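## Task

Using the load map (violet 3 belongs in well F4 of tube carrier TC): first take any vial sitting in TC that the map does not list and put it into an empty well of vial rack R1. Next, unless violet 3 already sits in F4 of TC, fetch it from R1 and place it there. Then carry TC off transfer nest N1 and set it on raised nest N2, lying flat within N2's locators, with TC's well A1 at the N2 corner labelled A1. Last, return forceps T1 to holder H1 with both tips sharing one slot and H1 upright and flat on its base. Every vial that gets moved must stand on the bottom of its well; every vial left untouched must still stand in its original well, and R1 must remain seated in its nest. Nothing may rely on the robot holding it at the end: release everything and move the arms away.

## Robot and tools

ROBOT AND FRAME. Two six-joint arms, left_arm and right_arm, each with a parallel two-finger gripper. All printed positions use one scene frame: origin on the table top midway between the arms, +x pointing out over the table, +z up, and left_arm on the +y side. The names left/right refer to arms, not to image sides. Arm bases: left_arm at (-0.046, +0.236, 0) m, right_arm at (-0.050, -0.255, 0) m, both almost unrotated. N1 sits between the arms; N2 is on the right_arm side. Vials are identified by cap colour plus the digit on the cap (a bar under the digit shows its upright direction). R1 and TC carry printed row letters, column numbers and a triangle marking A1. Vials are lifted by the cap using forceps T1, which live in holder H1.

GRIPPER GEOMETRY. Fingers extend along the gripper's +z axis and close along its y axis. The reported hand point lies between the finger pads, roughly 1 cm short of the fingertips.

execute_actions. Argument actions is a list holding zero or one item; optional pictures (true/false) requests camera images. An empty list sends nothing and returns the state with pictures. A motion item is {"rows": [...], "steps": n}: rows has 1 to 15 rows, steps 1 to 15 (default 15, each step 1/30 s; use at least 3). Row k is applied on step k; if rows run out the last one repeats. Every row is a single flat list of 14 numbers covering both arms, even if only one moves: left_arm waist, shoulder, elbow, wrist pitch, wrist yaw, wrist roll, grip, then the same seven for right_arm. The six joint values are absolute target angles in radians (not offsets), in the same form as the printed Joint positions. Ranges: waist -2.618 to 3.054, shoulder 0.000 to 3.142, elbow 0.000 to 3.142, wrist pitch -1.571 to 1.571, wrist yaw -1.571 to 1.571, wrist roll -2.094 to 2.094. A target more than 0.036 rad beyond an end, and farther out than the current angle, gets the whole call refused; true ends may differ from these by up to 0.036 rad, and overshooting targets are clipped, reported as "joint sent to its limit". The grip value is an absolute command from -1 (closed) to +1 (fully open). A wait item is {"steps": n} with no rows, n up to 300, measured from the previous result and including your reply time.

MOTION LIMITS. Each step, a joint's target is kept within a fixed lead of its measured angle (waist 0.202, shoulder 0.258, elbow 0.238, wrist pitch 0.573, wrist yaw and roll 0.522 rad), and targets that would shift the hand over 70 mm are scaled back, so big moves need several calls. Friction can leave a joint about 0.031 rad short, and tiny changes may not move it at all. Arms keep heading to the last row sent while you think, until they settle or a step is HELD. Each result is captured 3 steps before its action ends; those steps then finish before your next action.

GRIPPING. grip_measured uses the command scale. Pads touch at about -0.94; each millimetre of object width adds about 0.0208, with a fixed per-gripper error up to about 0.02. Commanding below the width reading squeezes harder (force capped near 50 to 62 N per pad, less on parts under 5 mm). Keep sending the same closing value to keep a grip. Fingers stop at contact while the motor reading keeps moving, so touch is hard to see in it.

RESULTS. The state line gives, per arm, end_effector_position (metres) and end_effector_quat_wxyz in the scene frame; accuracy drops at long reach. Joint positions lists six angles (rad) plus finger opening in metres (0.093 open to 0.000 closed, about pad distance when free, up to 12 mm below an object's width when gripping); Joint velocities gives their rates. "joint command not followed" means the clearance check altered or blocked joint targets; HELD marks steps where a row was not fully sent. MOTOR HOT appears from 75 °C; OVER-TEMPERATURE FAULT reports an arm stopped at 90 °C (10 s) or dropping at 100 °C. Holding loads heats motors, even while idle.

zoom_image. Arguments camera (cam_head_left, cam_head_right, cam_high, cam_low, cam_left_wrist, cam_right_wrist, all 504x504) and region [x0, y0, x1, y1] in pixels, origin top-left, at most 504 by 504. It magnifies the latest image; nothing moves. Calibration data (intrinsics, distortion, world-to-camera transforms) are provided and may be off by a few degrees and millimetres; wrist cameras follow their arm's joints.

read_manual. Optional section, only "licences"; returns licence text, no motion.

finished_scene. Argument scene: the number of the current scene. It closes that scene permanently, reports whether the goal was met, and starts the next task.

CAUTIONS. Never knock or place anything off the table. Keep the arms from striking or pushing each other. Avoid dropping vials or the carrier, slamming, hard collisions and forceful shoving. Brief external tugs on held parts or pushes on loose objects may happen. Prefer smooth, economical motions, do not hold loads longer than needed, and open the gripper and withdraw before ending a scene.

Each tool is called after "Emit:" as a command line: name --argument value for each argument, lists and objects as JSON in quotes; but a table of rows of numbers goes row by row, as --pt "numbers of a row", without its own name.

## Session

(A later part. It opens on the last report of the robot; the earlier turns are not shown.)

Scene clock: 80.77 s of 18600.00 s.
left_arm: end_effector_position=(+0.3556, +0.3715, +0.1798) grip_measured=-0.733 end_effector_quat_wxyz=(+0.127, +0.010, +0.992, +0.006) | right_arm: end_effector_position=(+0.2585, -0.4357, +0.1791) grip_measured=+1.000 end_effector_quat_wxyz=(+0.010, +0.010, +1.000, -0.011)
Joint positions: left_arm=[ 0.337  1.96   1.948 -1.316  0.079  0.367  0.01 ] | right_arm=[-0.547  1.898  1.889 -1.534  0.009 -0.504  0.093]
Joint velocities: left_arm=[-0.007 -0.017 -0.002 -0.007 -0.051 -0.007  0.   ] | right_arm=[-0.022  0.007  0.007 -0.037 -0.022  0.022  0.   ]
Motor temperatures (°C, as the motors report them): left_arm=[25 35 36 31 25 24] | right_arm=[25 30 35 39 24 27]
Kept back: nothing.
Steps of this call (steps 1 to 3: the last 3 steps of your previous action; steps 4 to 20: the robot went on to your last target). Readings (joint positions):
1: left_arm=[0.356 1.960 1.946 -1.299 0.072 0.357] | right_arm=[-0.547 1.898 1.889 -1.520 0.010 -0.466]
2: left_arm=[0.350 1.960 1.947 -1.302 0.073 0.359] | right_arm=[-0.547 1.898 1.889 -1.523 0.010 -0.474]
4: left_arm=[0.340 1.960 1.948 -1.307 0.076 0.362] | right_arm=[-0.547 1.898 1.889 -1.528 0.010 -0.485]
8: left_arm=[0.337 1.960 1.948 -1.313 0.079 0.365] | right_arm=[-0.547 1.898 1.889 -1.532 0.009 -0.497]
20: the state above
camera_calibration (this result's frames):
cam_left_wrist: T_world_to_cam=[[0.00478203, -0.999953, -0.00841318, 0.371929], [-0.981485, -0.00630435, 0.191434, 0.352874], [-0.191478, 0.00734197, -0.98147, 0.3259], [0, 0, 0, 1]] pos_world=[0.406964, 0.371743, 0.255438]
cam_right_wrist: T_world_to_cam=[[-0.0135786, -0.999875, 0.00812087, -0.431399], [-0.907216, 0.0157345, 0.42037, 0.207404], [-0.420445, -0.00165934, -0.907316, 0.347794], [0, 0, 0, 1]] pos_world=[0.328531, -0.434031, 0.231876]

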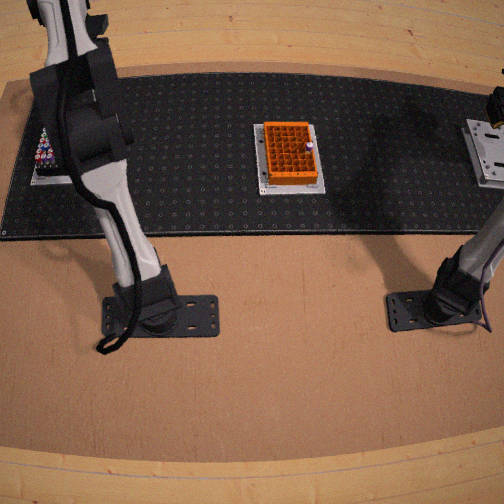

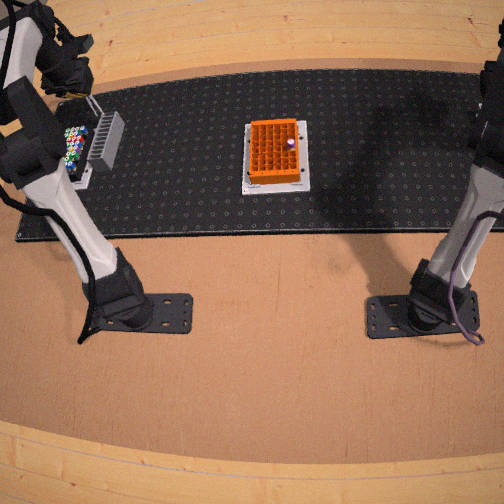

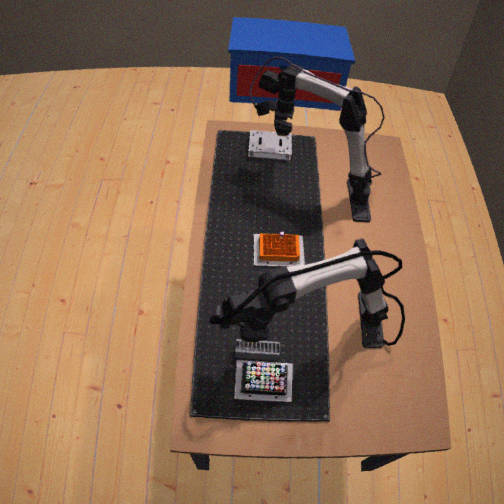

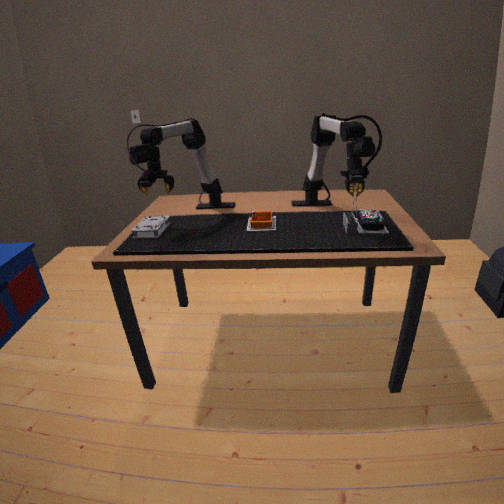

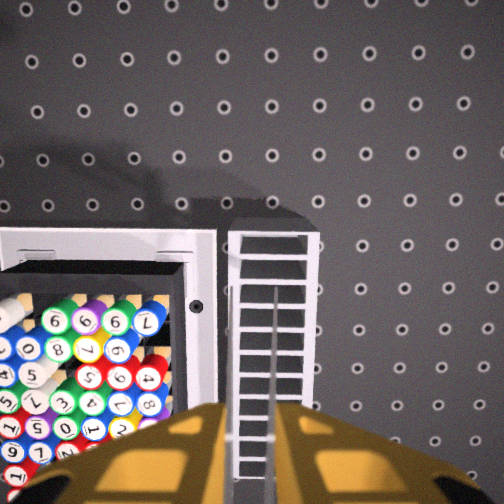

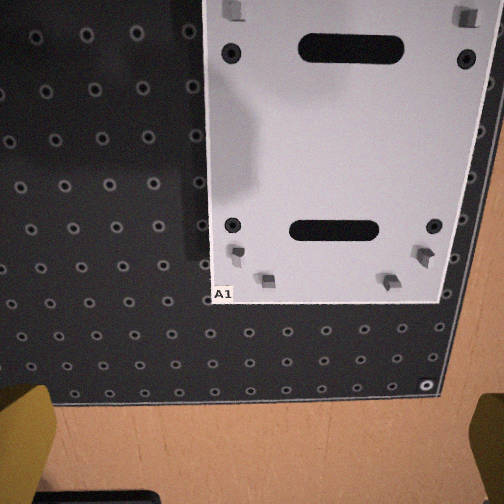

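Emit:
execute_actions --actions '[{"rows":[[0.305,1.953,1.85,-1.215,0.08,0.367,-0.73,-0.1,1.95,1.9,-1.5,0,-0.05,1]],"steps":15}]'

Emit:
execute_actions --actions '[{"rows":[[0.305,1.953,1.85,-1.215,0.08,0.367,-0.73,0.3,2.0,1.92,-1.45,0,0.35,1]],"steps":15}]'

Emit:
execute_actions --actions '[{"rows":[[0.305,1.953,1.85,-1.215,0.08,0.367,-0.73,0.5,2.04,1.92,-1.4,0,0.55,1],[0.305,1.953,1.85,-1.215,0.08,0.367,-0.73,0.55,2.05,1.92,-1.4,0,0.6,1],[0.305,1.953,1.85,-1.215,0.08,0.367,-0.73,0.6,2.06,1.92,-1.39,0,0.65,1],[0.305,1.953,1.85,-1.215,0.08,0.367,-0.73,0.64,2.07,1.92,-1.385,0,0.69,1],[0.305,1.953,1.85,-1.215,0.08,0.367,-0.73,0.67,2.08,1.92,-1.385,0,0.71,1],[0.305,1.953,1.85,-1.215,0.08,0.367,-0.73,0.69,2.08,1.92,-1.385,0,0.71,1]],"steps":15}]'

Emit:
execute_actions --actions '[{"steps":15}]' --pictures true

Scene clock: 81.43 s of 18600.00 s.
left_arm: end_effector_position=(+0.3585, +0.3619, +0.1584) grip_measured=-0.733 end_effector_quat_wxyz=(+0.121, +0.021, +0.992, +0.002) | right_arm: end_effector_position=(+0.3175, -0.2678, +0.1636) grip_measured=+1.000 end_effector_quat_wxyz=(+0.008, -0.029, +1.000, +0.005)
Joint positions: left_arm=[ 0.314  1.955  1.857 -1.243  0.079  0.367  0.01 ] | right_arm=[-0.06   1.943  1.889 -1.502 -0.01  -0.096  0.093]
Joint velocities: left_arm=[-0.007  0.002 -0.007  0.037  0.081 -0.007 -0.002] | right_arm=[-0.095  0.007  0.012  0.051 -0.022  0.242  0.   ]
Motor temperatures (°C, as the motors report them): left_arm=[25 36 36 31 25 24] | right_arm=[25 30 35 39 24 27]
Steps of this call (steps 1 to 8: the robot went on to your last target; steps 9 to 20: the first 12 steps of this action). Readings (joint positions):
9: left_arm=[0.336 1.958 1.934 -1.302 0.079 0.367] | right_arm=[-0.530 1.899 1.889 -1.534 0.016 -0.446]
10: left_arm=[0.333 1.953 1.911 -1.283 0.079 0.367] | right_arm=[-0.497 1.902 1.889 -1.531 0.023 -0.372]
12: left_arm=[0.323 1.954 1.876 -1.266 0.079 0.367] | right_arm=[-0.389 1.915 1.889 -1.521 0.023 -0.266]
16: left_arm=[0.314 1.955 1.857 -1.255 0.079 0.367] | right_arm=[-0.145 1.940 1.889 -1.504 0.012 -0.146]
20: the state above

Scene clock: 81.93 s of 18600.00 s.
left_arm: end_effector_position=(+0.3598, +0.3623, +0.1587) grip_measured=-0.733 end_effector_quat_wxyz=(+0.124, +0.021, +0.992, +0.003) | right_arm: end_effector_position=(+0.3085, -0.1178, +0.1515) grip_measured=+1.000 end_effector_quat_wxyz=(+0.012, -0.027, +0.999, +0.011)
Joint positions: left_arm=[ 0.314  1.955  1.857 -1.237  0.079  0.367  0.01 ] | right_arm=[ 0.339  1.99   1.905 -1.457 -0.013  0.306  0.093]
Joint velocities: left_arm=[ 0.002 -0.012  0.012 -0.037 -0.066 -0.007 -0.001] | right_arm=[-0.208 -0.002 -0.007  0.022 -0.022  0.168  0.   ]
Motor temperatures (°C, as the motors report them): left_arm=[25 36 36 31 25 24] | right_arm=[25 30 35 39 24 27]
Steps of this call (steps 1 to 3: the last 3 steps of your previous action; steps 4 to 15: the first 12 steps of this action). Readings (joint positions):
4: left_arm=[0.314 1.955 1.857 -1.239 0.079 0.367] | right_arm=[-0.074 1.946 1.892 -1.502 -0.000 -0.020]
5: left_arm=[0.314 1.955 1.857 -1.238 0.079 0.367] | right_arm=[-0.047 1.951 1.897 -1.498 0.011 0.047]
7: left_arm=[0.314 1.955 1.857 -1.238 0.079 0.367] | right_arm=[0.052 1.964 1.904 -1.482 0.014 0.144]
11: left_arm=[0.314 1.955 1.857 -1.237 0.079 0.367] | right_arm=[0.278 1.987 1.905 -1.459 0.004 0.257]
15: the state above

Scene clock: 82.43 s of 18600.00 s.
left_arm: end_effector_position=(+0.3599, +0.3624, +0.1587) grip_measured=-0.733 end_effector_quat_wxyz=(+0.124, +0.021, +0.992, +0.004) | right_arm: end_effector_position=(+0.2407, +0.0199, +0.1203) grip_measured=+1.000 end_effector_quat_wxyz=(-0.002, -0.047, +0.999, +0.006)
Joint positions: left_arm=[ 0.314  1.955  1.857 -1.237  0.079  0.367  0.01 ] | right_arm=[ 0.731  2.074  1.905 -1.397 -0.013  0.659  0.093]
Joint velocities: left_arm=[-0.027 -0.012  0.012 -0.022  0.066  0.066 -0.001] | right_arm=[ 0.002 -0.007  0.002  0.007  0.051  0.271  0.   ]
Motor temperatures (°C, as the motors report them): left_arm=[25 36 36 31 25 24] | right_arm=[25 30 35 39 24 27]
Steps of this call (steps 1 to 3: the last 3 steps of your previous action; steps 4 to 15: the first 12 steps of this action). Readings (joint positions):
4: left_arm=[0.314 1.955 1.857 -1.237 0.079 0.367] | right_arm=[0.322 1.991 1.905 -1.454 -0.002 0.357]
5: left_arm=[0.314 1.955 1.857 -1.237 0.079 0.367] | right_arm=[0.346 1.994 1.905 -1.449 0.009 0.398]
7: left_arm=[0.314 1.955 1.857 -1.237 0.079 0.367] | right_arm=[0.437 2.009 1.905 -1.434 0.012 0.477]
11: left_arm=[0.314 1.955 1.857 -1.237 0.079 0.367] | right_arm=[0.651 2.055 1.905 -1.404 0.006 0.600]
15: the state above

Scene clock: 82.93 s of 18600.00 s.
left_arm: end_effector_position=(+0.3599, +0.3624, +0.1587) grip_measured=-0.733 end_effector_quat_wxyz=(+0.124, +0.021, +0.992, +0.004) | right_arm: end_effector_position=(+0.2523, +0.0071, +0.1203) grip_measured=+1.000 end_effector_quat_wxyz=(-0.001, -0.004, +1.000, +0.004)
Joint positions: left_arm=[ 0.314  1.955  1.857 -1.237  0.079  0.367  0.01 ] | right_arm=[ 0.69   2.074  1.905 -1.397 -0.007  0.703  0.093]
Joint velocities: left_arm=[-0.002  0.007 -0.002 -0.051 -0.022 -0.037  0.001] | right_arm=[ 0.002 -0.022 -0.002 -0.095 -0.066 -0.037  0.   ]
Motor temperatures (°C, as the motors report them): left_arm=[25 36 36 31 25 24] | right_arm=[25 30 35 38 24 27]
Kept back: nothing.
Steps of this call (steps 1 to 3: the last 3 steps of your previous action; steps 4 to 15: the robot went on to your last target). Readings (joint positions):
1: left_arm=[0.314 1.955 1.857 -1.237 0.079 0.367] | right_arm=[0.727 2.074 1.905 -1.397 -0.013 0.668]
2: left_arm=[0.314 1.955 1.857 -1.237 0.079 0.367] | right_arm=[0.719 2.074 1.905 -1.397 -0.013 0.675]
4: left_arm=[0.314 1.955 1.857 -1.237 0.079 0.367] | right_arm=[0.702 2.074 1.905 -1.397 -0.011 0.686]
8: left_arm=[0.314 1.955 1.857 -1.237 0.079 0.367] | right_arm=[0.690 2.074 1.905 -1.397 -0.007 0.698]
15: the state above
camera_calibration (this result's frames):
cam_left_wrist: T_world_to_cam=[[-0.0189099, -0.999801, -0.00630431, 0.370758], [-0.98024, 0.0172974, 0.197055, 0.351211], [-0.196907, 0.00990603, -0.980372, 0.307003], [0, 0, 0, 1]] pos_world=[0.411733, 0.361568, 0.234107]
cam_right_wrist: T_world_to_cam=[[0.0162445, -0.999608, -0.0227824, 0.00790956], [-0.897944, -0.0246074, 0.439421, 0.215173], [-0.439809, 0.0133191, -0.897992, 0.296238], [0, 0, 0, 1]] pos_world=[0.323373, 0.00925567, 0.171648]

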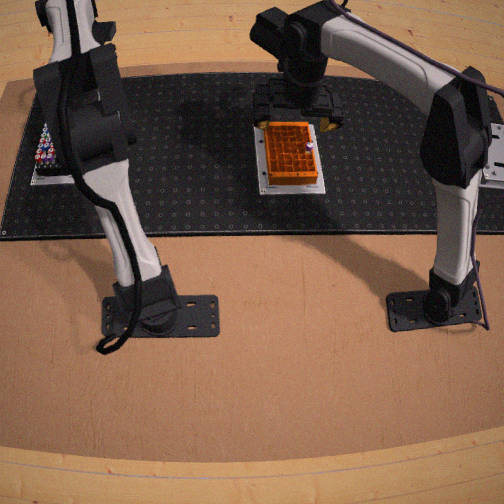

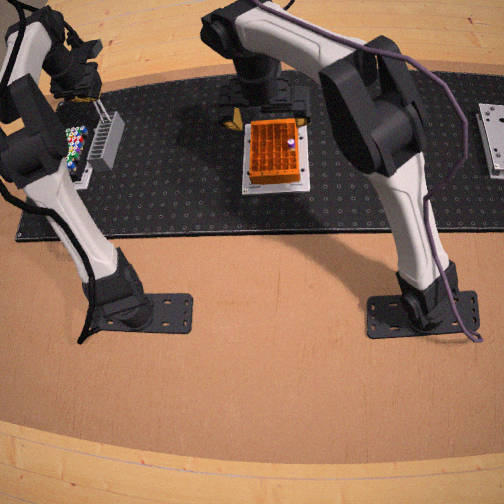

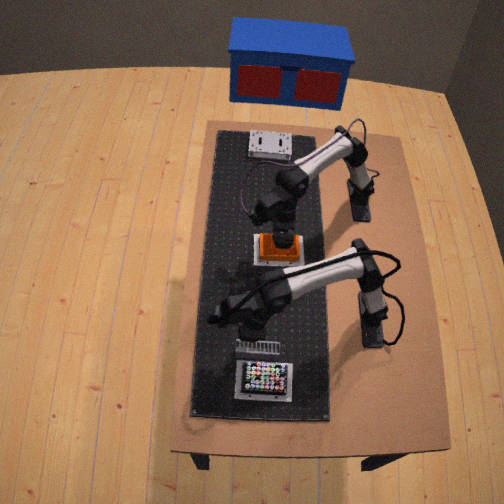

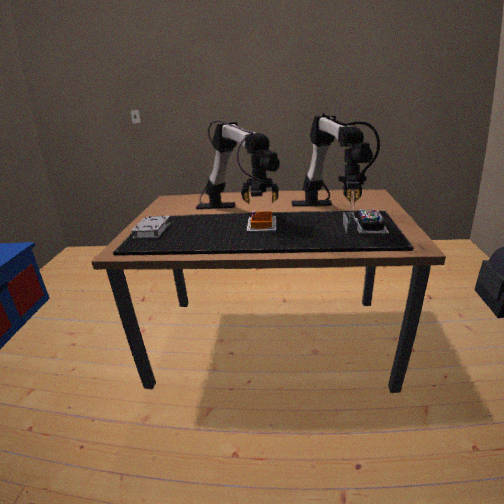

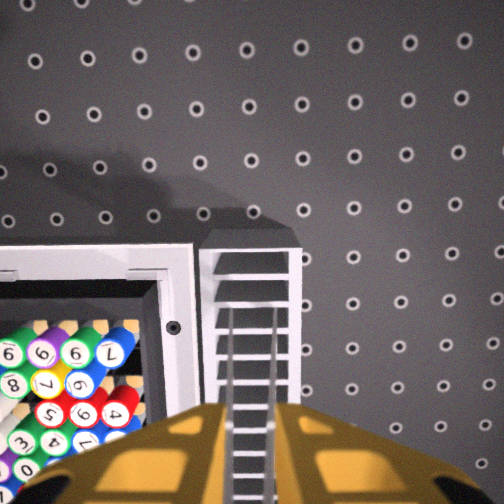

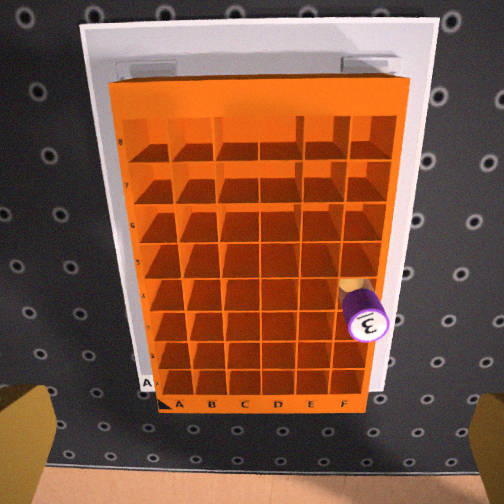

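Emit:
execute_actions --actions '[{"rows":[[0.305,1.953,1.83,-1.2,0.08,0.367,-0.73,0.69,2.09,1.88,-1.36,0,0.705,1],[0.305,1.953,1.815,-1.185,0.08,0.367,-0.73,0.69,2.097,1.86,-1.335,0,0.705,1],[0.305,1.953,1.80,-1.17,0.08,0.367,-0.73,0.69,2.104,1.84,-1.31,0,0.705,1],[0.305,1.953,1.785,-1.155,0.08,0.367,-0.73,0.69,2.111,1.82,-1.285,0,0.705,1],[0.305,1.953,1.77,-1.14,0.08,0.367,-0.73,0.69,2.118,1.80,-1.26,0,0.705,1],[0.305,1.953,1.755,-1.125,0.08,0.367,-0.73,0.69,2.125,1.78,-1.235,0,0.705,1],[0.305,1.953,1.74,-1.11,0.08,0.367,-0.73,0.69,2.132,1.76,-1.21,0,0.705,1],[0.305,1.953,1.725,-1.095,0.08,0.367,-0.73,0.69,2.139,1.74,-1.18,0,0.705,1],[0.305,1.953,1.71,-1.08,0.08,0.367,-0.73,0.69,2.146,1.72,-1.155,0,0.705,1],[0.305,1.953,1.70,-1.07,0.08,0.367,-0.73,0.69,2.153,1.70,-1.125,0,0.705,1],[0.305,1.953,1.70,-1.07,0.08,0.367,-0.73,0.69,2.155,1.685,-1.10,0,0.705,1]],"steps":15}]'

Emit:
execute_actions --actions '[{"steps":15}]' --pictures true

Scene clock: 85.47 s of 18600.00 s.
left_arm: end_effector_position=(+0.3546, +0.3605, +0.1213) grip_measured=-0.733 end_effector_quat_wxyz=(+0.108, +0.021, +0.994, -0.002) | right_arm: end_effector_position=(+0.2525, +0.0073, +0.0534) grip_measured=+1.000 end_effector_quat_wxyz=(-0.015, -0.004, +1.000, -0.008)
Joint positions: left_arm=[ 0.314  1.955  1.716 -1.13   0.079  0.367  0.01 ] | right_arm=[ 0.69   2.128  1.721 -1.197 -0.007  0.705  0.093]
Joint velocities: left_arm=[ 0.007  0.002 -0.149  0.066  0.022 -0.022  0.   ] | right_arm=[ 0.002  0.305 -0.447  0.549 -0.007 -0.007  0.   ]
Motor temperatures (°C, as the motors report them): left_arm=[25 36 36 30 25 24] | right_arm=[25 31 35 38 24 27]
Steps of this call (steps 1 to 15: the robot went on to your last target; steps 16 to 64: nothing new was sent; steps 65 to 76: the first 12 steps of this action). Readings (joint positions):
65: left_arm=[0.314 1.955 1.855 -1.234 0.079 0.367] | right_arm=[0.690 2.074 1.905 -1.396 -0.007 0.705]
66: left_arm=[0.314 1.955 1.850 -1.228 0.079 0.367] | right_arm=[0.690 2.074 1.902 -1.388 -0.007 0.705]
68: left_arm=[0.314 1.955 1.827 -1.210 0.079 0.367] | right_arm=[0.690 2.074 1.880 -1.360 -0.007 0.705]
72: left_arm=[0.314 1.955 1.764 -1.167 0.079 0.367] | right_arm=[0.690 2.090 1.802 -1.286 -0.007 0.705]
76: the state above

Scene clock: 85.97 s of 18600.00 s.
left_arm: end_effector_position=(+0.3590, +0.3621, +0.1214) grip_measured=-0.733 end_effector_quat_wxyz=(+0.117, +0.021, +0.993, +0.001) | right_arm: end_effector_position=(+0.2584, +0.0119, +0.0372) grip_measured=+1.000 end_effector_quat_wxyz=(-0.007, -0.004, +1.000, -0.003)
Joint positions: left_arm=[ 0.314  1.955  1.712 -1.106  0.079  0.367  0.01 ] | right_arm=[ 0.69   2.153  1.695 -1.128 -0.005  0.705  0.093]
Joint velocities: left_arm=[ 0.017 -0.002 -0.002 -0.037  0.007  0.037  0.001] | right_arm=[-0.007 -0.002  0.007 -0.037  0.051 -0.066  0.   ]
Motor temperatures (°C, as the motors report them): left_arm=[25 37 36 30 25 24] | right_arm=[25 31 35 38 24 27]
Kept back: nothing.
Steps of this call (steps 1 to 3: the last 3 steps of your previous action; steps 4 to 15: the robot went on to your last target). Readings (joint positions):
1: left_arm=[0.314 1.955 1.712 -1.126 0.079 0.367] | right_arm=[0.690 2.138 1.709 -1.182 -0.007 0.705]
2: left_arm=[0.314 1.955 1.712 -1.123 0.079 0.367] | right_arm=[0.690 2.146 1.701 -1.171 -0.007 0.705]
4: left_arm=[0.314 1.955 1.712 -1.118 0.079 0.367] | right_arm=[0.690 2.153 1.695 -1.154 -0.007 0.705]
8: left_arm=[0.314 1.955 1.712 -1.110 0.079 0.367] | right_arm=[0.690 2.153 1.695 -1.132 -0.007 0.705]
15: the state above
camera_calibration (this result's frames):
cam_left_wrist: T_world_to_cam=[[-0.0189624, -0.99982, -0.00116312, 0.36959], [-0.977374, 0.0182916, 0.210727, 0.354634], [-0.210667, 0.00513268, -0.977544, 0.276529], [0, 0, 0, 1]] pos_world=[0.411874, 0.361617, 0.196018]
cam_right_wrist: T_world_to_cam=[[0.014523, -0.999858, -0.00853116, 0.0106026], [-0.89208, -0.0168105, 0.451564, 0.25523], [-0.451644, 0.0010524, -0.892198, 0.227242], [0, 0, 0, 1]] pos_world=[0.330164, 0.0146525, 0.0875827]

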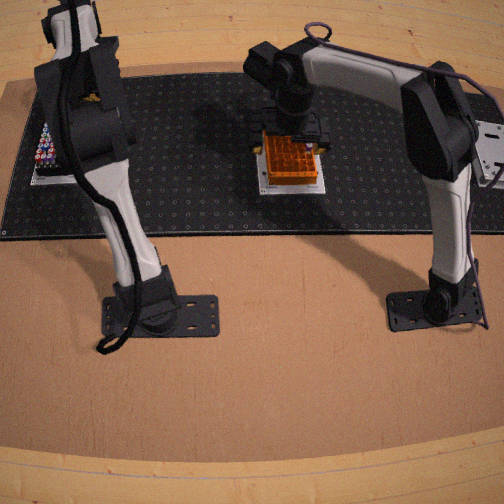

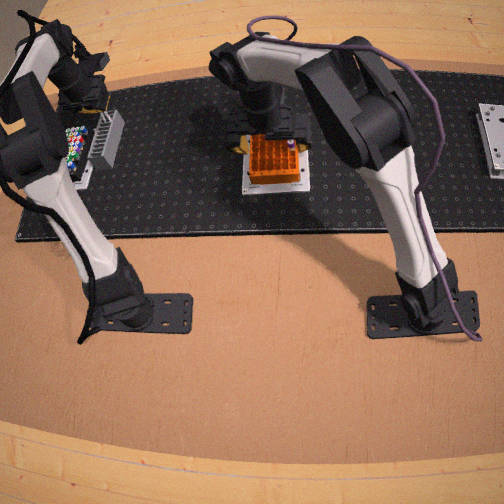

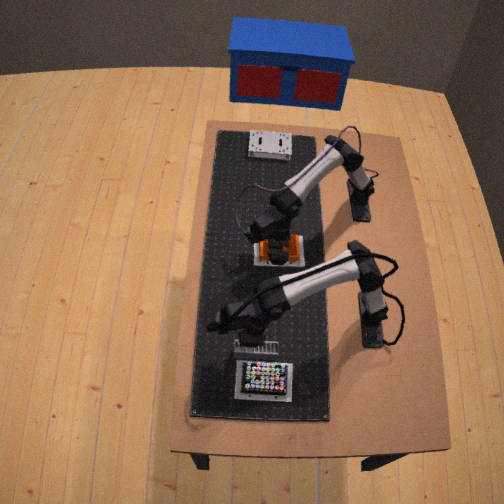

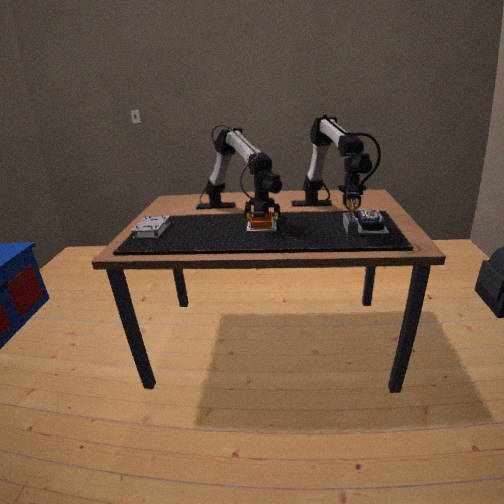

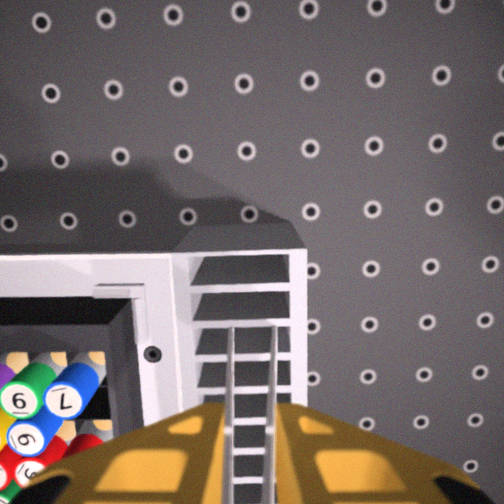

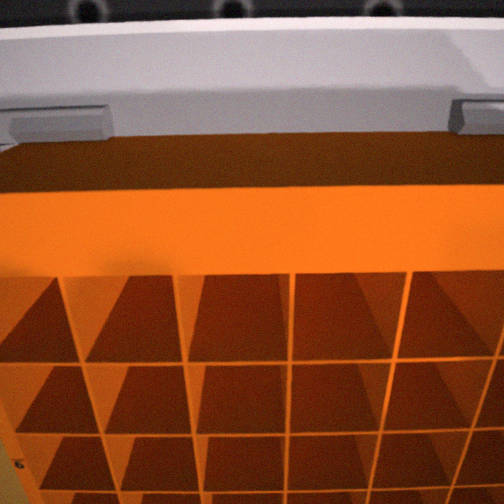

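Emit:
execute_actions --actions '[{"rows":[[0.305,1.953,1.70,-1.11,0.08,0.367,-0.1,0.666,2.155,1.69,-1.115,0,0.69,1]],"steps":12}]'

Emit:
execute_actions --actions '[{"rows":[[0.305,1.953,1.76,-1.16,0.08,0.367,-0.1,0.675,2.155,1.69,-1.115,0,0.69,0.8],[0.305,1.953,1.8,-1.2,0.08,0.367,-0.1,0.675,2.155,1.69,-1.115,0,0.69,0.7],[0.305,1.953,1.85,-1.25,0.08,0.367,-0.1,0.675,2.155,1.69,-1.115,0,0.69,0.6],[0.305,1.953,1.9,-1.3,0.08,0.367,-0.1,0.675,2.155,1.69,-1.115,0,0.69,0.6],[0.305,1.953,1.95,-1.35,0.08,0.367,-0.1,0.675,2.155,1.69,-1.115,0,0.69,0.6],[0.305,1.953,2.0,-1.4,0.08,0.367,-0.1,0.675,2.155,1.69,-1.115,0,0.69,0.6],[0.305,1.953,2.05,-1.45,0.08,0.367,-0.1,0.675,2.155,1.69,-1.115,0,0.69,0.6]],"steps":15}]'

Emit:
execute_actions --actions '[{"rows":[[0.305,1.9,2.05,-1.45,0.08,0.367,-0.1,0.675,2.12,1.72,-1.15,0,0.69,0.6],[0.305,1.88,2.05,-1.45,0.08,0.367,-0.1,0.675,2.115,1.74,-1.175,0,0.69,0.6],[0.305,1.86,2.05,-1.45,0.08,0.367,-0.1,0.675,2.11,1.76,-1.2,0,0.69,0.6],[0.305,1.84,2.05,-1.45,0.08,0.367,-0.1,0.675,2.105,1.78,-1.225,0,0.69,0.6],[0.305,1.82,2.05,-1.45,0.08,0.367,-0.1,0.675,2.1,1.80,-1.25,0,0.69,0.6],[0.305,1.8,2.05,-1.45,0.08,0.367,-0.1,0.675,2.095,1.82,-1.275,0,0.69,0.6],[0.305,1.8,2.05,-1.45,0.08,0.367,-0.1,0.675,2.09,1.84,-1.3,0,0.69,0.6],[0.305,1.8,2.05,-1.45,0.08,0.367,-0.1,0.675,2.085,1.86,-1.325,0,0.69,0.6],[0.305,1.8,2.05,-1.45,0.08,0.367,-0.1,0.675,2.08,1.88,-1.35,0,0.69,0.6],[0.305,1.8,2.05,-1.45,0.08,0.367,-0.1,0.675,2.075,1.90,-1.375,0,0.69,0.6],[0.305,1.8,2.05,-1.45,0.08,0.367,-0.1,0.675,2.07,1.92,-1.40,0,0.69,0.6],[0.305,1.8,2.05,-1.45,0.08,0.367,-0.1,0.675,2.07,1.94,-1.42,0,0.69,0.6]],"steps":15}]'

Emit:
execute_actions --actions '[{"steps":12}]' --pictures true

Scene clock: 87.73 s of 18600.00 s.
left_arm: end_effector_position=(+0.3590, +0.3621, +0.1214) grip_measured=-0.103 end_effector_quat_wxyz=(+0.117, +0.021, +0.993, +0.001) | right_arm: end_effector_position=(+0.2635, +0.0060, +0.0372) grip_measured=+1.000 end_effector_quat_wxyz=(-0.007, +0.002, +1.000, -0.003)
Joint positions: left_arm=[ 0.314  1.955  1.712 -1.106  0.079  0.367  0.04 ] | right_arm=[ 0.671  2.153  1.695 -1.128 -0.005  0.697  0.093]
Joint velocities: left_arm=[ 0.012 -0.012  0.007 -0.007 -0.022 -0.007  0.001] | right_arm=[-0.002 -0.007 -0.002  0.007 -0.022  0.007  0.   ]
Motor temperatures (°C, as the motors report them): left_arm=[25 37 36 30 25 24] | right_arm=[25 32 35 37 24 27]
Steps of this call (steps 1 to 15: the robot went on to your last target; steps 16 to 44: nothing new was sent; steps 45 to 53: the first 9 steps of this action). Readings (joint positions):
45: left_arm=[0.314 1.955 1.712 -1.106 0.079 0.367] | right_arm=[0.689 2.153 1.695 -1.128 -0.005 0.703]
46: left_arm=[0.314 1.955 1.712 -1.106 0.079 0.367] | right_arm=[0.687 2.153 1.695 -1.128 -0.005 0.702]
48: left_arm=[0.314 1.955 1.712 -1.106 0.079 0.367] | right_arm=[0.680 2.153 1.695 -1.128 -0.005 0.699]
52: left_arm=[0.314 1.955 1.712 -1.106 0.079 0.367] | right_arm=[0.671 2.153 1.695 -1.128 -0.005 0.697]
53: the state above

Scene clock: 88.23 s of 18600.00 s.
left_arm: end_effector_position=(+0.3610, +0.3628, +0.2112) grip_measured=-0.103 end_effector_quat_wxyz=(+0.153, +0.022, +0.988, +0.015) | right_arm: end_effector_position=(+0.2637, +0.0080, +0.0372) grip_measured=+0.687 end_effector_quat_wxyz=(-0.006, -0.000, +1.000, +0.001)
Joint positions: left_arm=[ 0.314  1.947  2.043 -1.368  0.079  0.367  0.04 ] | right_arm=[ 0.673  2.153  1.695 -1.122 -0.01   0.694  0.078]
Joint velocities: left_arm=[-0.012  0.007  0.007 -0.505 -0.051  0.022  0.   ] | right_arm=[-0.012  0.012 -0.007  0.007  0.007  0.022  0.001]
Motor temperatures (°C, as the motors report them): left_arm=[25 37 36 30 25 24] | right_arm=[25 32 35 37 24 27]
Steps of this call (steps 1 to 3: the last 3 steps of your previous action; steps 4 to 15: the first 12 steps of this action). Readings (joint positions):
4: left_arm=[0.314 1.955 1.716 -1.112 0.079 0.367] | right_arm=[0.671 2.153 1.695 -1.127 -0.006 0.696]
5: left_arm=[0.314 1.957 1.729 -1.128 0.079 0.367] | right_arm=[0.673 2.153 1.695 -1.122 -0.010 0.695]
7: left_arm=[0.314 1.962 1.792 -1.183 0.079 0.367] | right_arm=[0.673 2.153 1.695 -1.122 -0.010 0.694]
11: left_arm=[0.314 1.963 1.985 -1.306 0.079 0.367] | right_arm=[0.673 2.153 1.695 -1.122 -0.010 0.694]
15: the state above

Scene clock: 88.73 s of 18600.00 s.
left_arm: end_effector_position=(+0.3294, +0.3518, +0.2635) grip_measured=-0.103 end_effector_quat_wxyz=(+0.191, +0.024, +0.981, +0.029) | right_arm: end_effector_position=(+0.2710, +0.0139, +0.1107) grip_measured=+0.687 end_effector_quat_wxyz=(+0.022, -0.001, +0.999, +0.024)
Joint positions: left_arm=[ 0.314  1.799  2.043 -1.434  0.079  0.367  0.04 ] | right_arm=[ 0.673  2.091  1.89  -1.306 -0.009  0.694  0.078]
Joint velocities: left_arm=[-0.027 -0.002  0.007 -0.037  0.007  0.007 -0.001] | right_arm=[ 0.017 -0.198  0.642 -0.637 -0.095 -0.007 -0.001]
Motor temperatures (°C, as the motors report them): left_arm=[25 37 36 30 25 24] | right_arm=[25 32 35 37 24 27]
Steps of this call (steps 1 to 3: the last 3 steps of your previous action; steps 4 to 15: the first 12 steps of this action). Readings (joint positions):
4: left_arm=[0.314 1.946 2.043 -1.410 0.079 0.367] | right_arm=[0.673 2.151 1.695 -1.122 -0.010 0.694]
5: left_arm=[0.314 1.942 2.043 -1.416 0.079 0.367] | right_arm=[0.673 2.150 1.699 -1.128 -0.010 0.694]
7: left_arm=[0.314 1.921 2.043 -1.423 0.079 0.367] | right_arm=[0.673 2.147 1.722 -1.154 -0.010 0.694]
11: left_arm=[0.314 1.841 2.043 -1.429 0.079 0.367] | right_arm=[0.673 2.124 1.802 -1.224 -0.009 0.694]
15: the state above

Scene clock: 89.13 s of 18600.00 s.
left_arm: end_effector_position=(+0.3288, +0.3516, +0.2633) grip_measured=-0.103 end_effector_quat_wxyz=(+0.190, +0.024, +0.981, +0.028) | right_arm: end_effector_position=(+0.2611, +0.0056, +0.1308) grip_measured=+0.687 end_effector_quat_wxyz=(+0.013, -0.001, +1.000, +0.016)
Joint positions: left_arm=[ 0.314  1.799  2.043 -1.437  0.079  0.367  0.04 ] | right_arm=[ 0.673  2.065  1.932 -1.398 -0.008  0.694  0.078]
Joint velocities: left_arm=[ 0.002 -0.007 -0.012  0.022 -0.007  0.007  0.001] | right_arm=[ 0.012  0.007  0.002 -0.066  0.022  0.022  0.   ]
Motor temperatures (°C, as the motors report them): left_arm=[25 37 36 30 25 24] | right_arm=[25 32 35 37 24 27]
Kept back: nothing.
Steps of this call (steps 1 to 3: the last 3 steps of your previous action; steps 4 to 12: the robot went on to your last target). Readings (joint positions):
1: left_arm=[0.314 1.799 2.043 -1.435 0.079 0.367] | right_arm=[0.673 2.084 1.908 -1.324 -0.009 0.694]
2: left_arm=[0.314 1.799 2.043 -1.435 0.079 0.367] | right_arm=[0.673 2.076 1.921 -1.338 -0.009 0.694]
4: left_arm=[0.314 1.799 2.043 -1.436 0.079 0.367] | right_arm=[0.673 2.067 1.931 -1.358 -0.008 0.694]
8: left_arm=[0.314 1.799 2.043 -1.436 0.079 0.367] | right_arm=[0.673 2.065 1.932 -1.387 -0.008 0.694]
12: the state above
camera_calibration (this result's frames):
cam_left_wrist: T_world_to_cam=[[-0.0147661, -0.998364, -0.0552409, 0.371062], [-0.997853, 0.0111876, 0.0645365, 0.343152], [-0.0638129, 0.0560752, -0.996385, 0.347684], [0, 0, 0, 1]] pos_world=[0.370081, 0.347119, 0.344779]
cam_right_wrist: T_world_to_cam=[[0.0091778, -0.998893, -0.0461349, 0.0113302], [-0.909478, -0.0275161, 0.414841, 0.224667], [-0.415651, 0.0381514, -0.908724, 0.304468], [0, 0, 0, 1]] pos_world=[0.330778, 0.00588373, 0.183999]

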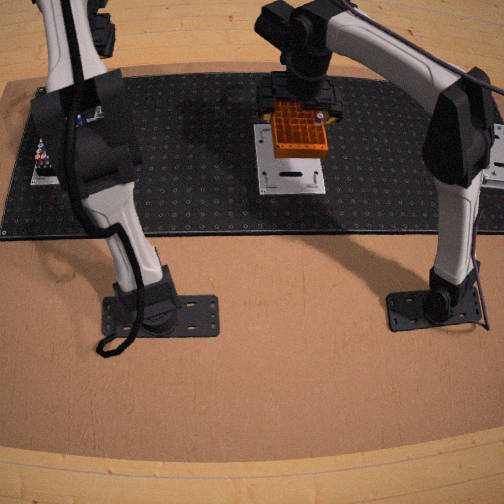

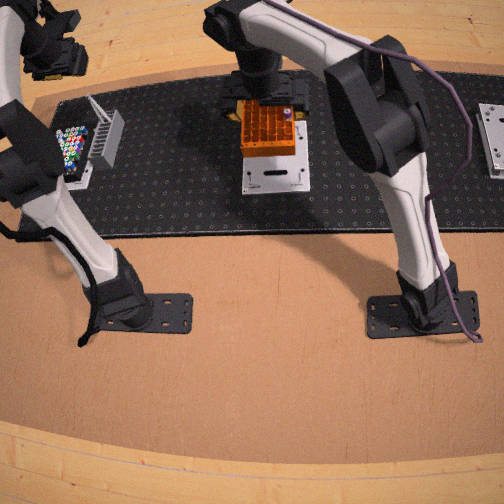

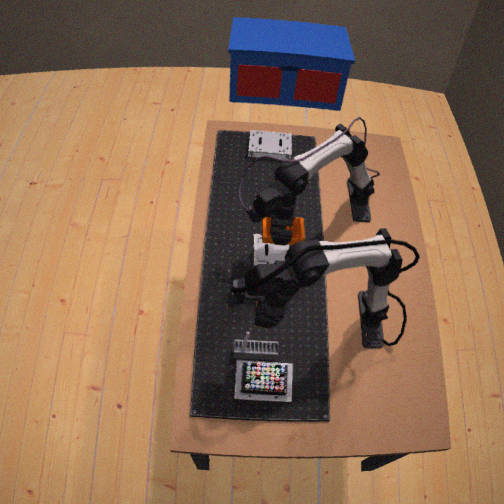

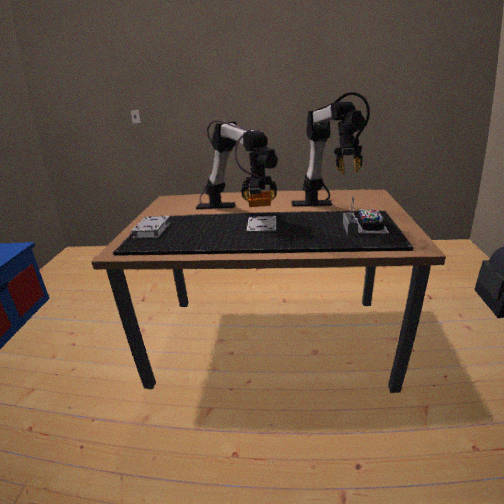

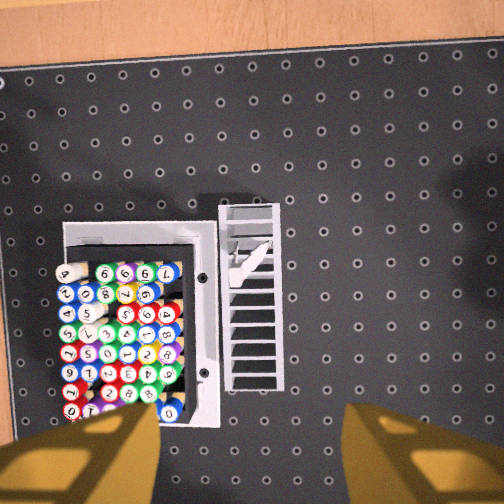

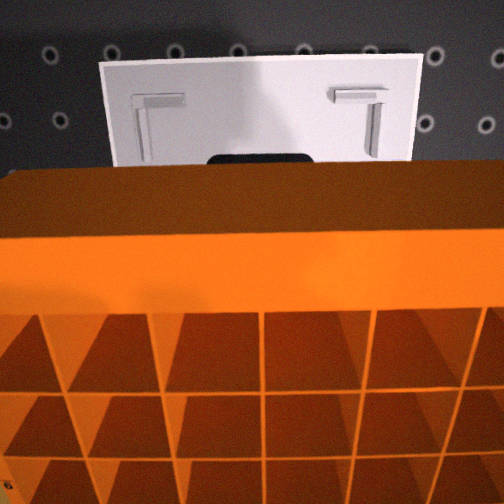

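Emit:
execute_actions --actions '[{"rows":[[0.305,1.8,2.05,-1.45,0.08,0.367,-0.1,0.66,2.07,1.94,-1.42,0,0.68,0.6],[0.305,1.8,2.05,-1.45,0.08,0.367,-0.1,0.64,2.07,1.94,-1.42,0,0.66,0.6],[0.305,1.8,2.05,-1.45,0.08,0.367,-0.1,0.61,2.07,1.94,-1.42,0,0.63,0.6],[0.305,1.8,2.05,-1.45,0.08,0.367,-0.1,0.58,2.07,1.94,-1.42,0,0.6,0.6],[0.305,1.8,2.05,-1.45,0.08,0.367,-0.1,0.55,2.07,1.94,-1.42,0,0.57,0.6],[0.305,1.8,2.05,-1.45,0.08,0.367,-0.1,0.52,2.07,1.94,-1.42,0,0.54,0.6],[0.305,1.8,2.05,-1.45,0.08,0.367,-0.1,0.49,2.07,1.94,-1.42,0,0.51,0.6],[0.305,1.8,2.05,-1.45,0.08,0.367,-0.1,0.46,2.07,1.94,-1.42,0,0.48,0.6],[0.305,1.8,2.05,-1.45,0.08,0.367,-0.1,0.43,2.07,1.94,-1.42,0,0.45,0.6],[0.305,1.8,2.05,-1.45,0.08,0.367,-0.1,0.40,2.07,1.94,-1.42,0,0.42,0.6],[0.305,1.8,2.05,-1.45,0.08,0.367,-0.1,0.37,2.07,1.94,-1.42,0,0.39,0.6],[0.305,1.8,2.05,-1.45,0.08,0.367,-0.1,0.34,2.07,1.94,-1.42,0,0.36,0.6],[0.305,1.8,2.05,-1.45,0.08,0.367,-0.1,0.31,2.07,1.94,-1.42,0,0.33,0.6],[0.305,1.8,2.05,-1.45,0.08,0.367,-0.1,0.28,2.07,1.94,-1.42,0,0.30,0.6],[0.305,1.8,2.05,-1.45,0.08,0.367,-0.1,0.25,2.07,1.94,-1.42,0,0.27,0.6]]}]'

Emit:
execute_actions --actions '[{"rows":[[0.305,1.8,2.05,-1.45,0.08,0.367,-0.1,0.22,2.07,1.94,-1.42,0,0.24,0.6],[0.305,1.8,2.05,-1.45,0.08,0.367,-0.1,0.19,2.07,1.94,-1.42,0,0.21,0.6],[0.305,1.8,2.05,-1.45,0.08,0.367,-0.1,0.16,2.07,1.94,-1.42,0,0.18,0.6],[0.305,1.8,2.05,-1.45,0.08,0.367,-0.1,0.13,2.07,1.94,-1.42,0,0.15,0.6],[0.305,1.8,2.05,-1.45,0.08,0.367,-0.1,0.10,2.07,1.94,-1.42,0,0.12,0.6],[0.305,1.8,2.05,-1.45,0.08,0.367,-0.1,0.07,2.07,1.94,-1.42,0,0.09,0.6],[0.305,1.8,2.05,-1.45,0.08,0.367,-0.1,0.04,2.07,1.94,-1.42,0,0.06,0.6],[0.305,1.8,2.05,-1.45,0.08,0.367,-0.1,0.01,2.07,1.94,-1.42,0,0.03,0.6],[0.305,1.8,2.05,-1.45,0.08,0.367,-0.1,-0.02,2.07,1.94,-1.42,0,0,0.6],[0.305,1.8,2.05,-1.45,0.08,0.367,-0.1,-0.05,2.07,1.94,-1.42,0,-0.03,0.6],[0.305,1.8,2.05,-1.45,0.08,0.367,-0.1,-0.08,2.07,1.94,-1.42,0,-0.06,0.6],[0.305,1.8,2.05,-1.45,0.08,0.367,-0.1,-0.11,2.07,1.94,-1.42,0,-0.09,0.6],[0.305,1.8,2.05,-1.45,0.08,0.367,-0.1,-0.14,2.07,1.94,-1.42,0,-0.12,0.6],[0.305,1.8,2.05,-1.45,0.08,0.367,-0.1,-0.17,2.07,1.94,-1.42,0,-0.15,0.6],[0.305,1.8,2.05,-1.45,0.08,0.367,-0.1,-0.20,2.07,1.94,-1.42,0,-0.18,0.6]]}]'

Emit:
execute_actions --actions '[{"rows":[[0.305,1.8,2.05,-1.45,0.08,0.367,-0.1,-0.23,2.07,1.94,-1.42,0,-0.21,0.6],[0.305,1.8,2.05,-1.45,0.08,0.367,-0.1,-0.26,2.07,1.94,-1.42,0,-0.24,0.6],[0.305,1.8,2.05,-1.45,0.08,0.367,-0.1,-0.29,2.07,1.94,-1.42,0,-0.27,0.6],[0.305,1.8,2.05,-1.45,0.08,0.367,-0.1,-0.32,2.07,1.94,-1.42,0,-0.30,0.6],[0.305,1.8,2.05,-1.45,0.08,0.367,-0.1,-0.35,2.07,1.94,-1.42,0,-0.33,0.6],[0.305,1.8,2.05,-1.45,0.08,0.367,-0.1,-0.38,2.07,1.94,-1.42,0,-0.36,0.6],[0.305,1.8,2.05,-1.45,0.08,0.367,-0.1,-0.41,2.07,1.94,-1.42,0,-0.39,0.6],[0.305,1.8,2.05,-1.45,0.08,0.367,-0.1,-0.44,2.07,1.94,-1.42,0,-0.42,0.6],[0.305,1.8,2.05,-1.45,0.08,0.367,-0.1,-0.47,2.07,1.94,-1.42,0,-0.45,0.6],[0.305,1.8,2.05,-1.45,0.08,0.367,-0.1,-0.50,2.07,1.94,-1.42,0,-0.48,0.6],[0.305,1.8,2.05,-1.45,0.08,0.367,-0.1,-0.525,2.07,1.94,-1.42,0,-0.505,0.6],[0.305,1.8,2.05,-1.45,0.08,0.367,-0.1,-0.545,2.07,1.94,-1.42,0,-0.525,0.6],[0.305,1.8,2.05,-1.45,0.08,0.367,-0.1,-0.56,2.07,1.94,-1.42,0,-0.54,0.6],[0.305,1.8,2.05,-1.45,0.08,0.367,-0.1,-0.575,2.07,1.94,-1.42,0,-0.555,0.6],[0.305,1.8,2.05,-1.45,0.08,0.367,-0.1,-0.585,2.07,1.94,-1.42,0,-0.567,0.6]]}]'

Emit:
execute_actions --actions '[{"rows":[[0.305,1.8,2.05,-1.45,0.08,0.367,-0.1,-0.588,2.09,1.92,-1.39,0,-0.567,0.6],[0.305,1.8,2.05,-1.45,0.08,0.367,-0.1,-0.588,2.10,1.91,-1.375,0,-0.567,0.6],[0.305,1.8,2.05,-1.45,0.08,0.367,-0.1,-0.588,2.11,1.90,-1.36,0,-0.567,0.6],[0.305,1.8,2.05,-1.45,0.08,0.367,-0.1,-0.588,2.12,1.895,-1.345,0,-0.567,0.6],[0.305,1.8,2.05,-1.45,0.08,0.367,-0.1,-0.588,2.13,1.89,-1.33,0,-0.567,0.6],[0.305,1.8,2.05,-1.45,0.08,0.367,-0.1,-0.588,2.14,1.885,-1.32,0,-0.567,0.6],[0.305,1.8,2.05,-1.45,0.08,0.367,-0.1,-0.588,2.147,1.88,-1.31,0,-0.567,0.6]]}]'

Emit:
execute_actions --actions '[{"steps":12}]' --pictures true

Scene clock: 90.40 s of 18600.00 s.
left_arm: end_effector_position=(+0.3288, +0.3516, +0.2633) grip_measured=-0.103 end_effector_quat_wxyz=(+0.190, +0.024, +0.981, +0.028) | right_arm: end_effector_position=(+0.3195, -0.0904, +0.1307) grip_measured=+0.687 end_effector_quat_wxyz=(+0.014, +0.032, +0.999, +0.011)
Joint positions: left_arm=[ 0.314  1.799  2.043 -1.437  0.079  0.367  0.04 ] | right_arm=[ 0.395  2.065  1.932 -1.404 -0.008  0.482  0.078]
Joint velocities: left_arm=[ 0.002 -0.017 -0.007  0.022 -0.037  0.022  0.   ] | right_arm=[-0.965 -0.002  0.017 -0.007  0.007 -0.74  -0.002]
Motor temperatures (°C, as the motors report them): left_arm=[25 37 36 30 25 24] | right_arm=[25 32 35 37 24 27]
Steps of this call (steps 1 to 26: the robot went on to your last target; steps 27 to 38: the first 12 steps of this action). Readings (joint positions):
27: left_arm=[0.314 1.799 2.043 -1.437 0.079 0.367] | right_arm=[0.673 2.065 1.932 -1.403 -0.008 0.693]
28: left_arm=[0.314 1.799 2.043 -1.437 0.079 0.367] | right_arm=[0.671 2.065 1.932 -1.404 -0.008 0.688]
30: left_arm=[0.314 1.799 2.043 -1.437 0.079 0.367] | right_arm=[0.652 2.065 1.932 -1.404 -0.011 0.666]
34: left_arm=[0.314 1.799 2.043 -1.437 0.079 0.367] | right_arm=[0.541 2.065 1.932 -1.404 -0.013 0.585]
38: the state above

Scene clock: 90.90 s of 18600.00 s.
left_arm: end_effector_position=(+0.3288, +0.3516, +0.2633) grip_measured=-0.103 end_effector_quat_wxyz=(+0.190, +0.024, +0.981, +0.028) | right_arm: end_effector_position=(+0.3545, -0.2668, +0.1307) grip_measured=+0.687 end_effector_quat_wxyz=(+0.017, +0.036, +0.999, +0.001)
Joint positions: left_arm=[ 0.314  1.799  2.043 -1.437  0.079  0.367  0.04 ] | right_arm=[-0.051  2.065  1.932 -1.404 -0.002  0.043  0.078]
Joint velocities: left_arm=[ 0.012 -0.017 -0.002  0.037 -0.022 -0.022 -0.   ] | right_arm=[-0.857 -0.002  0.017  0.037  0.022 -0.828  0.   ]
Motor temperatures (°C, as the motors report them): left_arm=[25 37 36 30 25 24] | right_arm=[25 32 35 37 24 27]
Steps of this call (steps 1 to 3: the last 3 steps of your previous action; steps 4 to 15: the first 12 steps of this action). Readings (joint positions):
4: left_arm=[0.314 1.799 2.043 -1.437 0.079 0.367] | right_arm=[0.272 2.065 1.932 -1.404 -0.005 0.369]
5: left_arm=[0.314 1.799 2.043 -1.437 0.079 0.367] | right_arm=[0.245 2.065 1.932 -1.404 -0.005 0.340]
7: left_arm=[0.314 1.799 2.043 -1.437 0.079 0.367] | right_arm=[0.188 2.065 1.932 -1.404 -0.004 0.281]
11: left_arm=[0.314 1.799 2.043 -1.437 0.079 0.367] | right_arm=[0.071 2.065 1.932 -1.404 -0.004 0.162]
15: the state above

Scene clock: 91.40 s of 18600.00 s.
left_arm: end_effector_position=(+0.3288, +0.3516, +0.2633) grip_measured=-0.103 end_effector_quat_wxyz=(+0.190, +0.024, +0.981, +0.028) | right_arm: end_effector_position=(+0.3093, -0.4413, +0.1307) grip_measured=+0.687 end_effector_quat_wxyz=(+0.016, +0.037, +0.999, -0.007)
Joint positions: left_arm=[ 0.314  1.799  2.043 -1.437  0.079  0.367  0.04 ] | right_arm=[-0.5    2.065  1.932 -1.404 -0.    -0.404  0.078]
Joint velocities: left_arm=[-0.002 -0.007  0.007  0.037 -0.007  0.095  0.001] | right_arm=[-0.808  0.002 -0.007  0.007 -0.022 -0.755 -0.   ]
Motor temperatures (°C, as the motors report them): left_arm=[25 37 36 30 25 24] | right_arm=[25 33 35 37 24 27]
Steps of this call (steps 1 to 3: the last 3 steps of your previous action; steps 4 to 15: the first 12 steps of this action). Readings (joint positions):
4: left_arm=[0.314 1.799 2.043 -1.437 0.079 0.367] | right_arm=[-0.172 2.065 1.932 -1.404 -0.002 -0.077]
5: left_arm=[0.314 1.799 2.043 -1.437 0.079 0.367] | right_arm=[-0.202 2.065 1.932 -1.404 -0.002 -0.107]
7: left_arm=[0.314 1.799 2.043 -1.437 0.079 0.367] | right_arm=[-0.262 2.065 1.932 -1.404 -0.001 -0.167]
11: left_arm=[0.314 1.799 2.043 -1.437 0.079 0.367] | right_arm=[-0.381 2.065 1.932 -1.404 -0.001 -0.287]
15: the state above

Scene clock: 91.90 s of 18600.00 s.
left_arm: end_effector_position=(+0.3288, +0.3516, +0.2633) grip_measured=-0.103 end_effector_quat_wxyz=(+0.190, +0.024, +0.981, +0.028) | right_arm: end_effector_position=(+0.2949, -0.4790, +0.0899) grip_measured=+0.687 end_effector_quat_wxyz=(-0.009, +0.009, +1.000, +0.003)
Joint positions: left_arm=[ 0.314  1.799  2.043 -1.437  0.079  0.367  0.04 ] | right_arm=[-0.595  2.144  1.891 -1.337  0.005 -0.556  0.078]
Joint velocities: left_arm=[ 0.012 -0.012 -0.012 -0.051  0.022 -0.037 -0.   ] | right_arm=[-0.012  0.1   -0.056  0.051 -0.066 -0.066  0.001]
Motor temperatures (°C, as the motors report them): left_arm=[25 37 36 30 25 24] | right_arm=[25 33 35 37 24 27]
Steps of this call (steps 1 to 3: the last 3 steps of your previous action; steps 4 to 15: the first 12 steps of this action). Readings (joint positions):
4: left_arm=[0.314 1.799 2.043 -1.437 0.079 0.367] | right_arm=[-0.583 2.065 1.932 -1.404 0.003 -0.491]
5: left_arm=[0.314 1.799 2.043 -1.437 0.079 0.367] | right_arm=[-0.593 2.067 1.932 -1.403 0.004 -0.504]
7: left_arm=[0.314 1.799 2.043 -1.437 0.079 0.367] | right_arm=[-0.599 2.073 1.928 -1.393 0.005 -0.525]
11: left_arm=[0.314 1.799 2.043 -1.437 0.079 0.367] | right_arm=[-0.595 2.110 1.909 -1.356 0.005 -0.547]
15: the state above

Scene clock: 92.30 s of 18600.00 s.
left_arm: end_effector_position=(+0.3288, +0.3516, +0.2633) grip_measured=-0.103 end_effector_quat_wxyz=(+0.190, +0.024, +0.981, +0.028) | right_arm: end_effector_position=(+0.2967, -0.4802, +0.0884) grip_measured=+0.687 end_effector_quat_wxyz=(-0.006, +0.006, +1.000, +0.001)
Joint positions: left_arm=[ 0.314  1.799  2.043 -1.437  0.079  0.367  0.04 ] | right_arm=[-0.595  2.146  1.89  -1.326  0.005 -0.561  0.078]
Joint velocities: left_arm=[ 0.007  0.002 -0.002  0.022 -0.037 -0.037 -0.001] | right_arm=[-0.002  0.002  0.002 -0.051 -0.007  0.007  0.   ]
Motor temperatures (°C, as the motors report them): left_arm=[25 37 36 30 25 24] | right_arm=[25 33 35 37 24 27]
Kept back: nothing.
Steps of this call (steps 1 to 3: the last 3 steps of your previous action; steps 4 to 12: the robot went on to your last target). Readings (joint positions):
1: left_arm=[0.314 1.799 2.043 -1.437 0.079 0.367] | right_arm=[-0.595 2.146 1.890 -1.335 0.005 -0.557]
2: left_arm=[0.314 1.799 2.043 -1.437 0.079 0.367] | right_arm=[-0.595 2.146 1.890 -1.334 0.005 -0.558]
4: left_arm=[0.314 1.799 2.043 -1.437 0.079 0.367] | right_arm=[-0.595 2.146 1.890 -1.331 0.005 -0.559]
8: left_arm=[0.314 1.799 2.043 -1.437 0.079 0.367] | right_arm=[-0.595 2.146 1.890 -1.327 0.005 -0.561]
12: the state above
camera_calibration (this result's frames):
cam_left_wrist: T_world_to_cam=[[-0.0147661, -0.998364, -0.0552409, 0.371062], [-0.997853, 0.0111876, 0.0645365, 0.343152], [-0.0638129, 0.0560752, -0.996385, 0.347684], [0, 0, 0, 1]] pos_world=[0.370081, 0.347119, 0.344779]
cam_right_wrist: T_world_to_cam=[[-0.00527072, -0.999855, -0.0161837, -0.474987], [-0.893193, -0.00256988, 0.449667, 0.265351], [-0.449643, 0.0168252, -0.89305, 0.297805], [0, 0, 0, 1]] pos_world=[0.368412, -0.479247, 0.138948]

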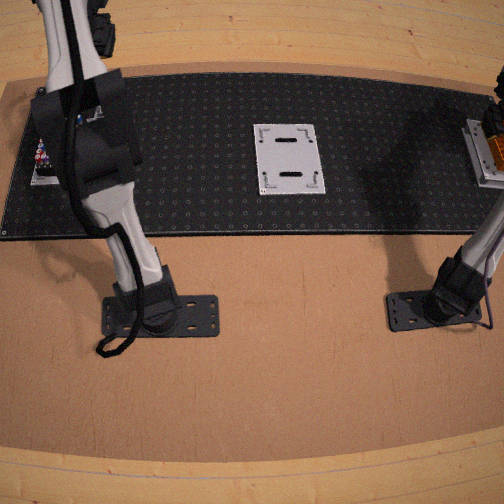

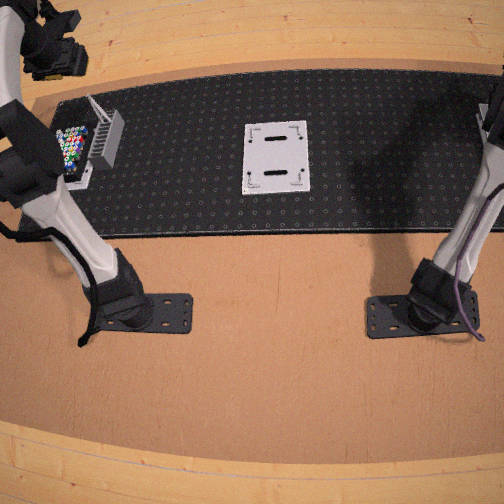

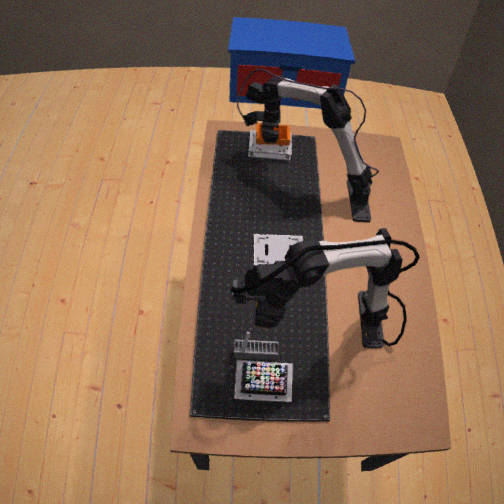

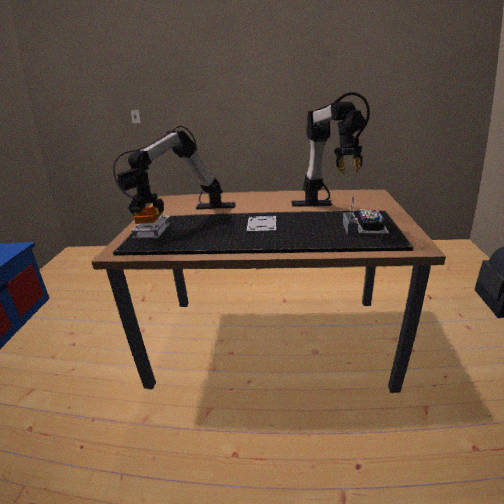

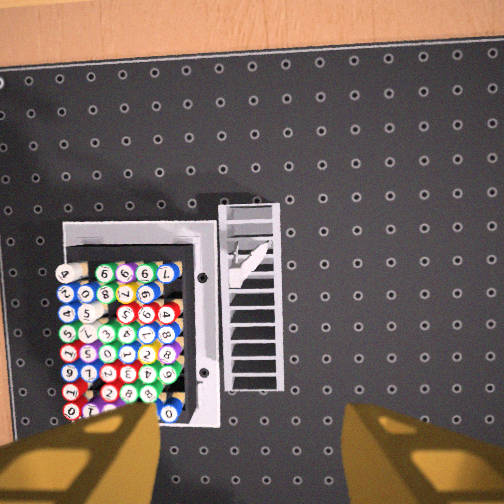

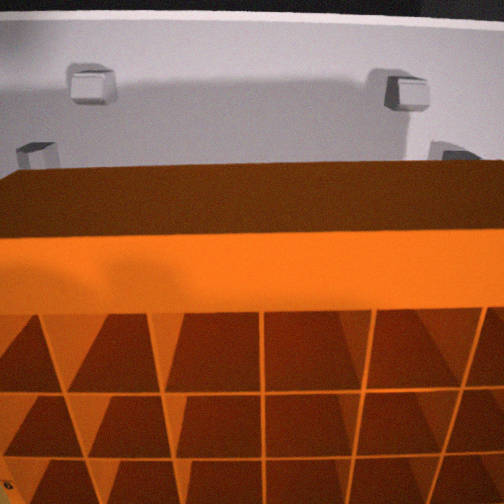

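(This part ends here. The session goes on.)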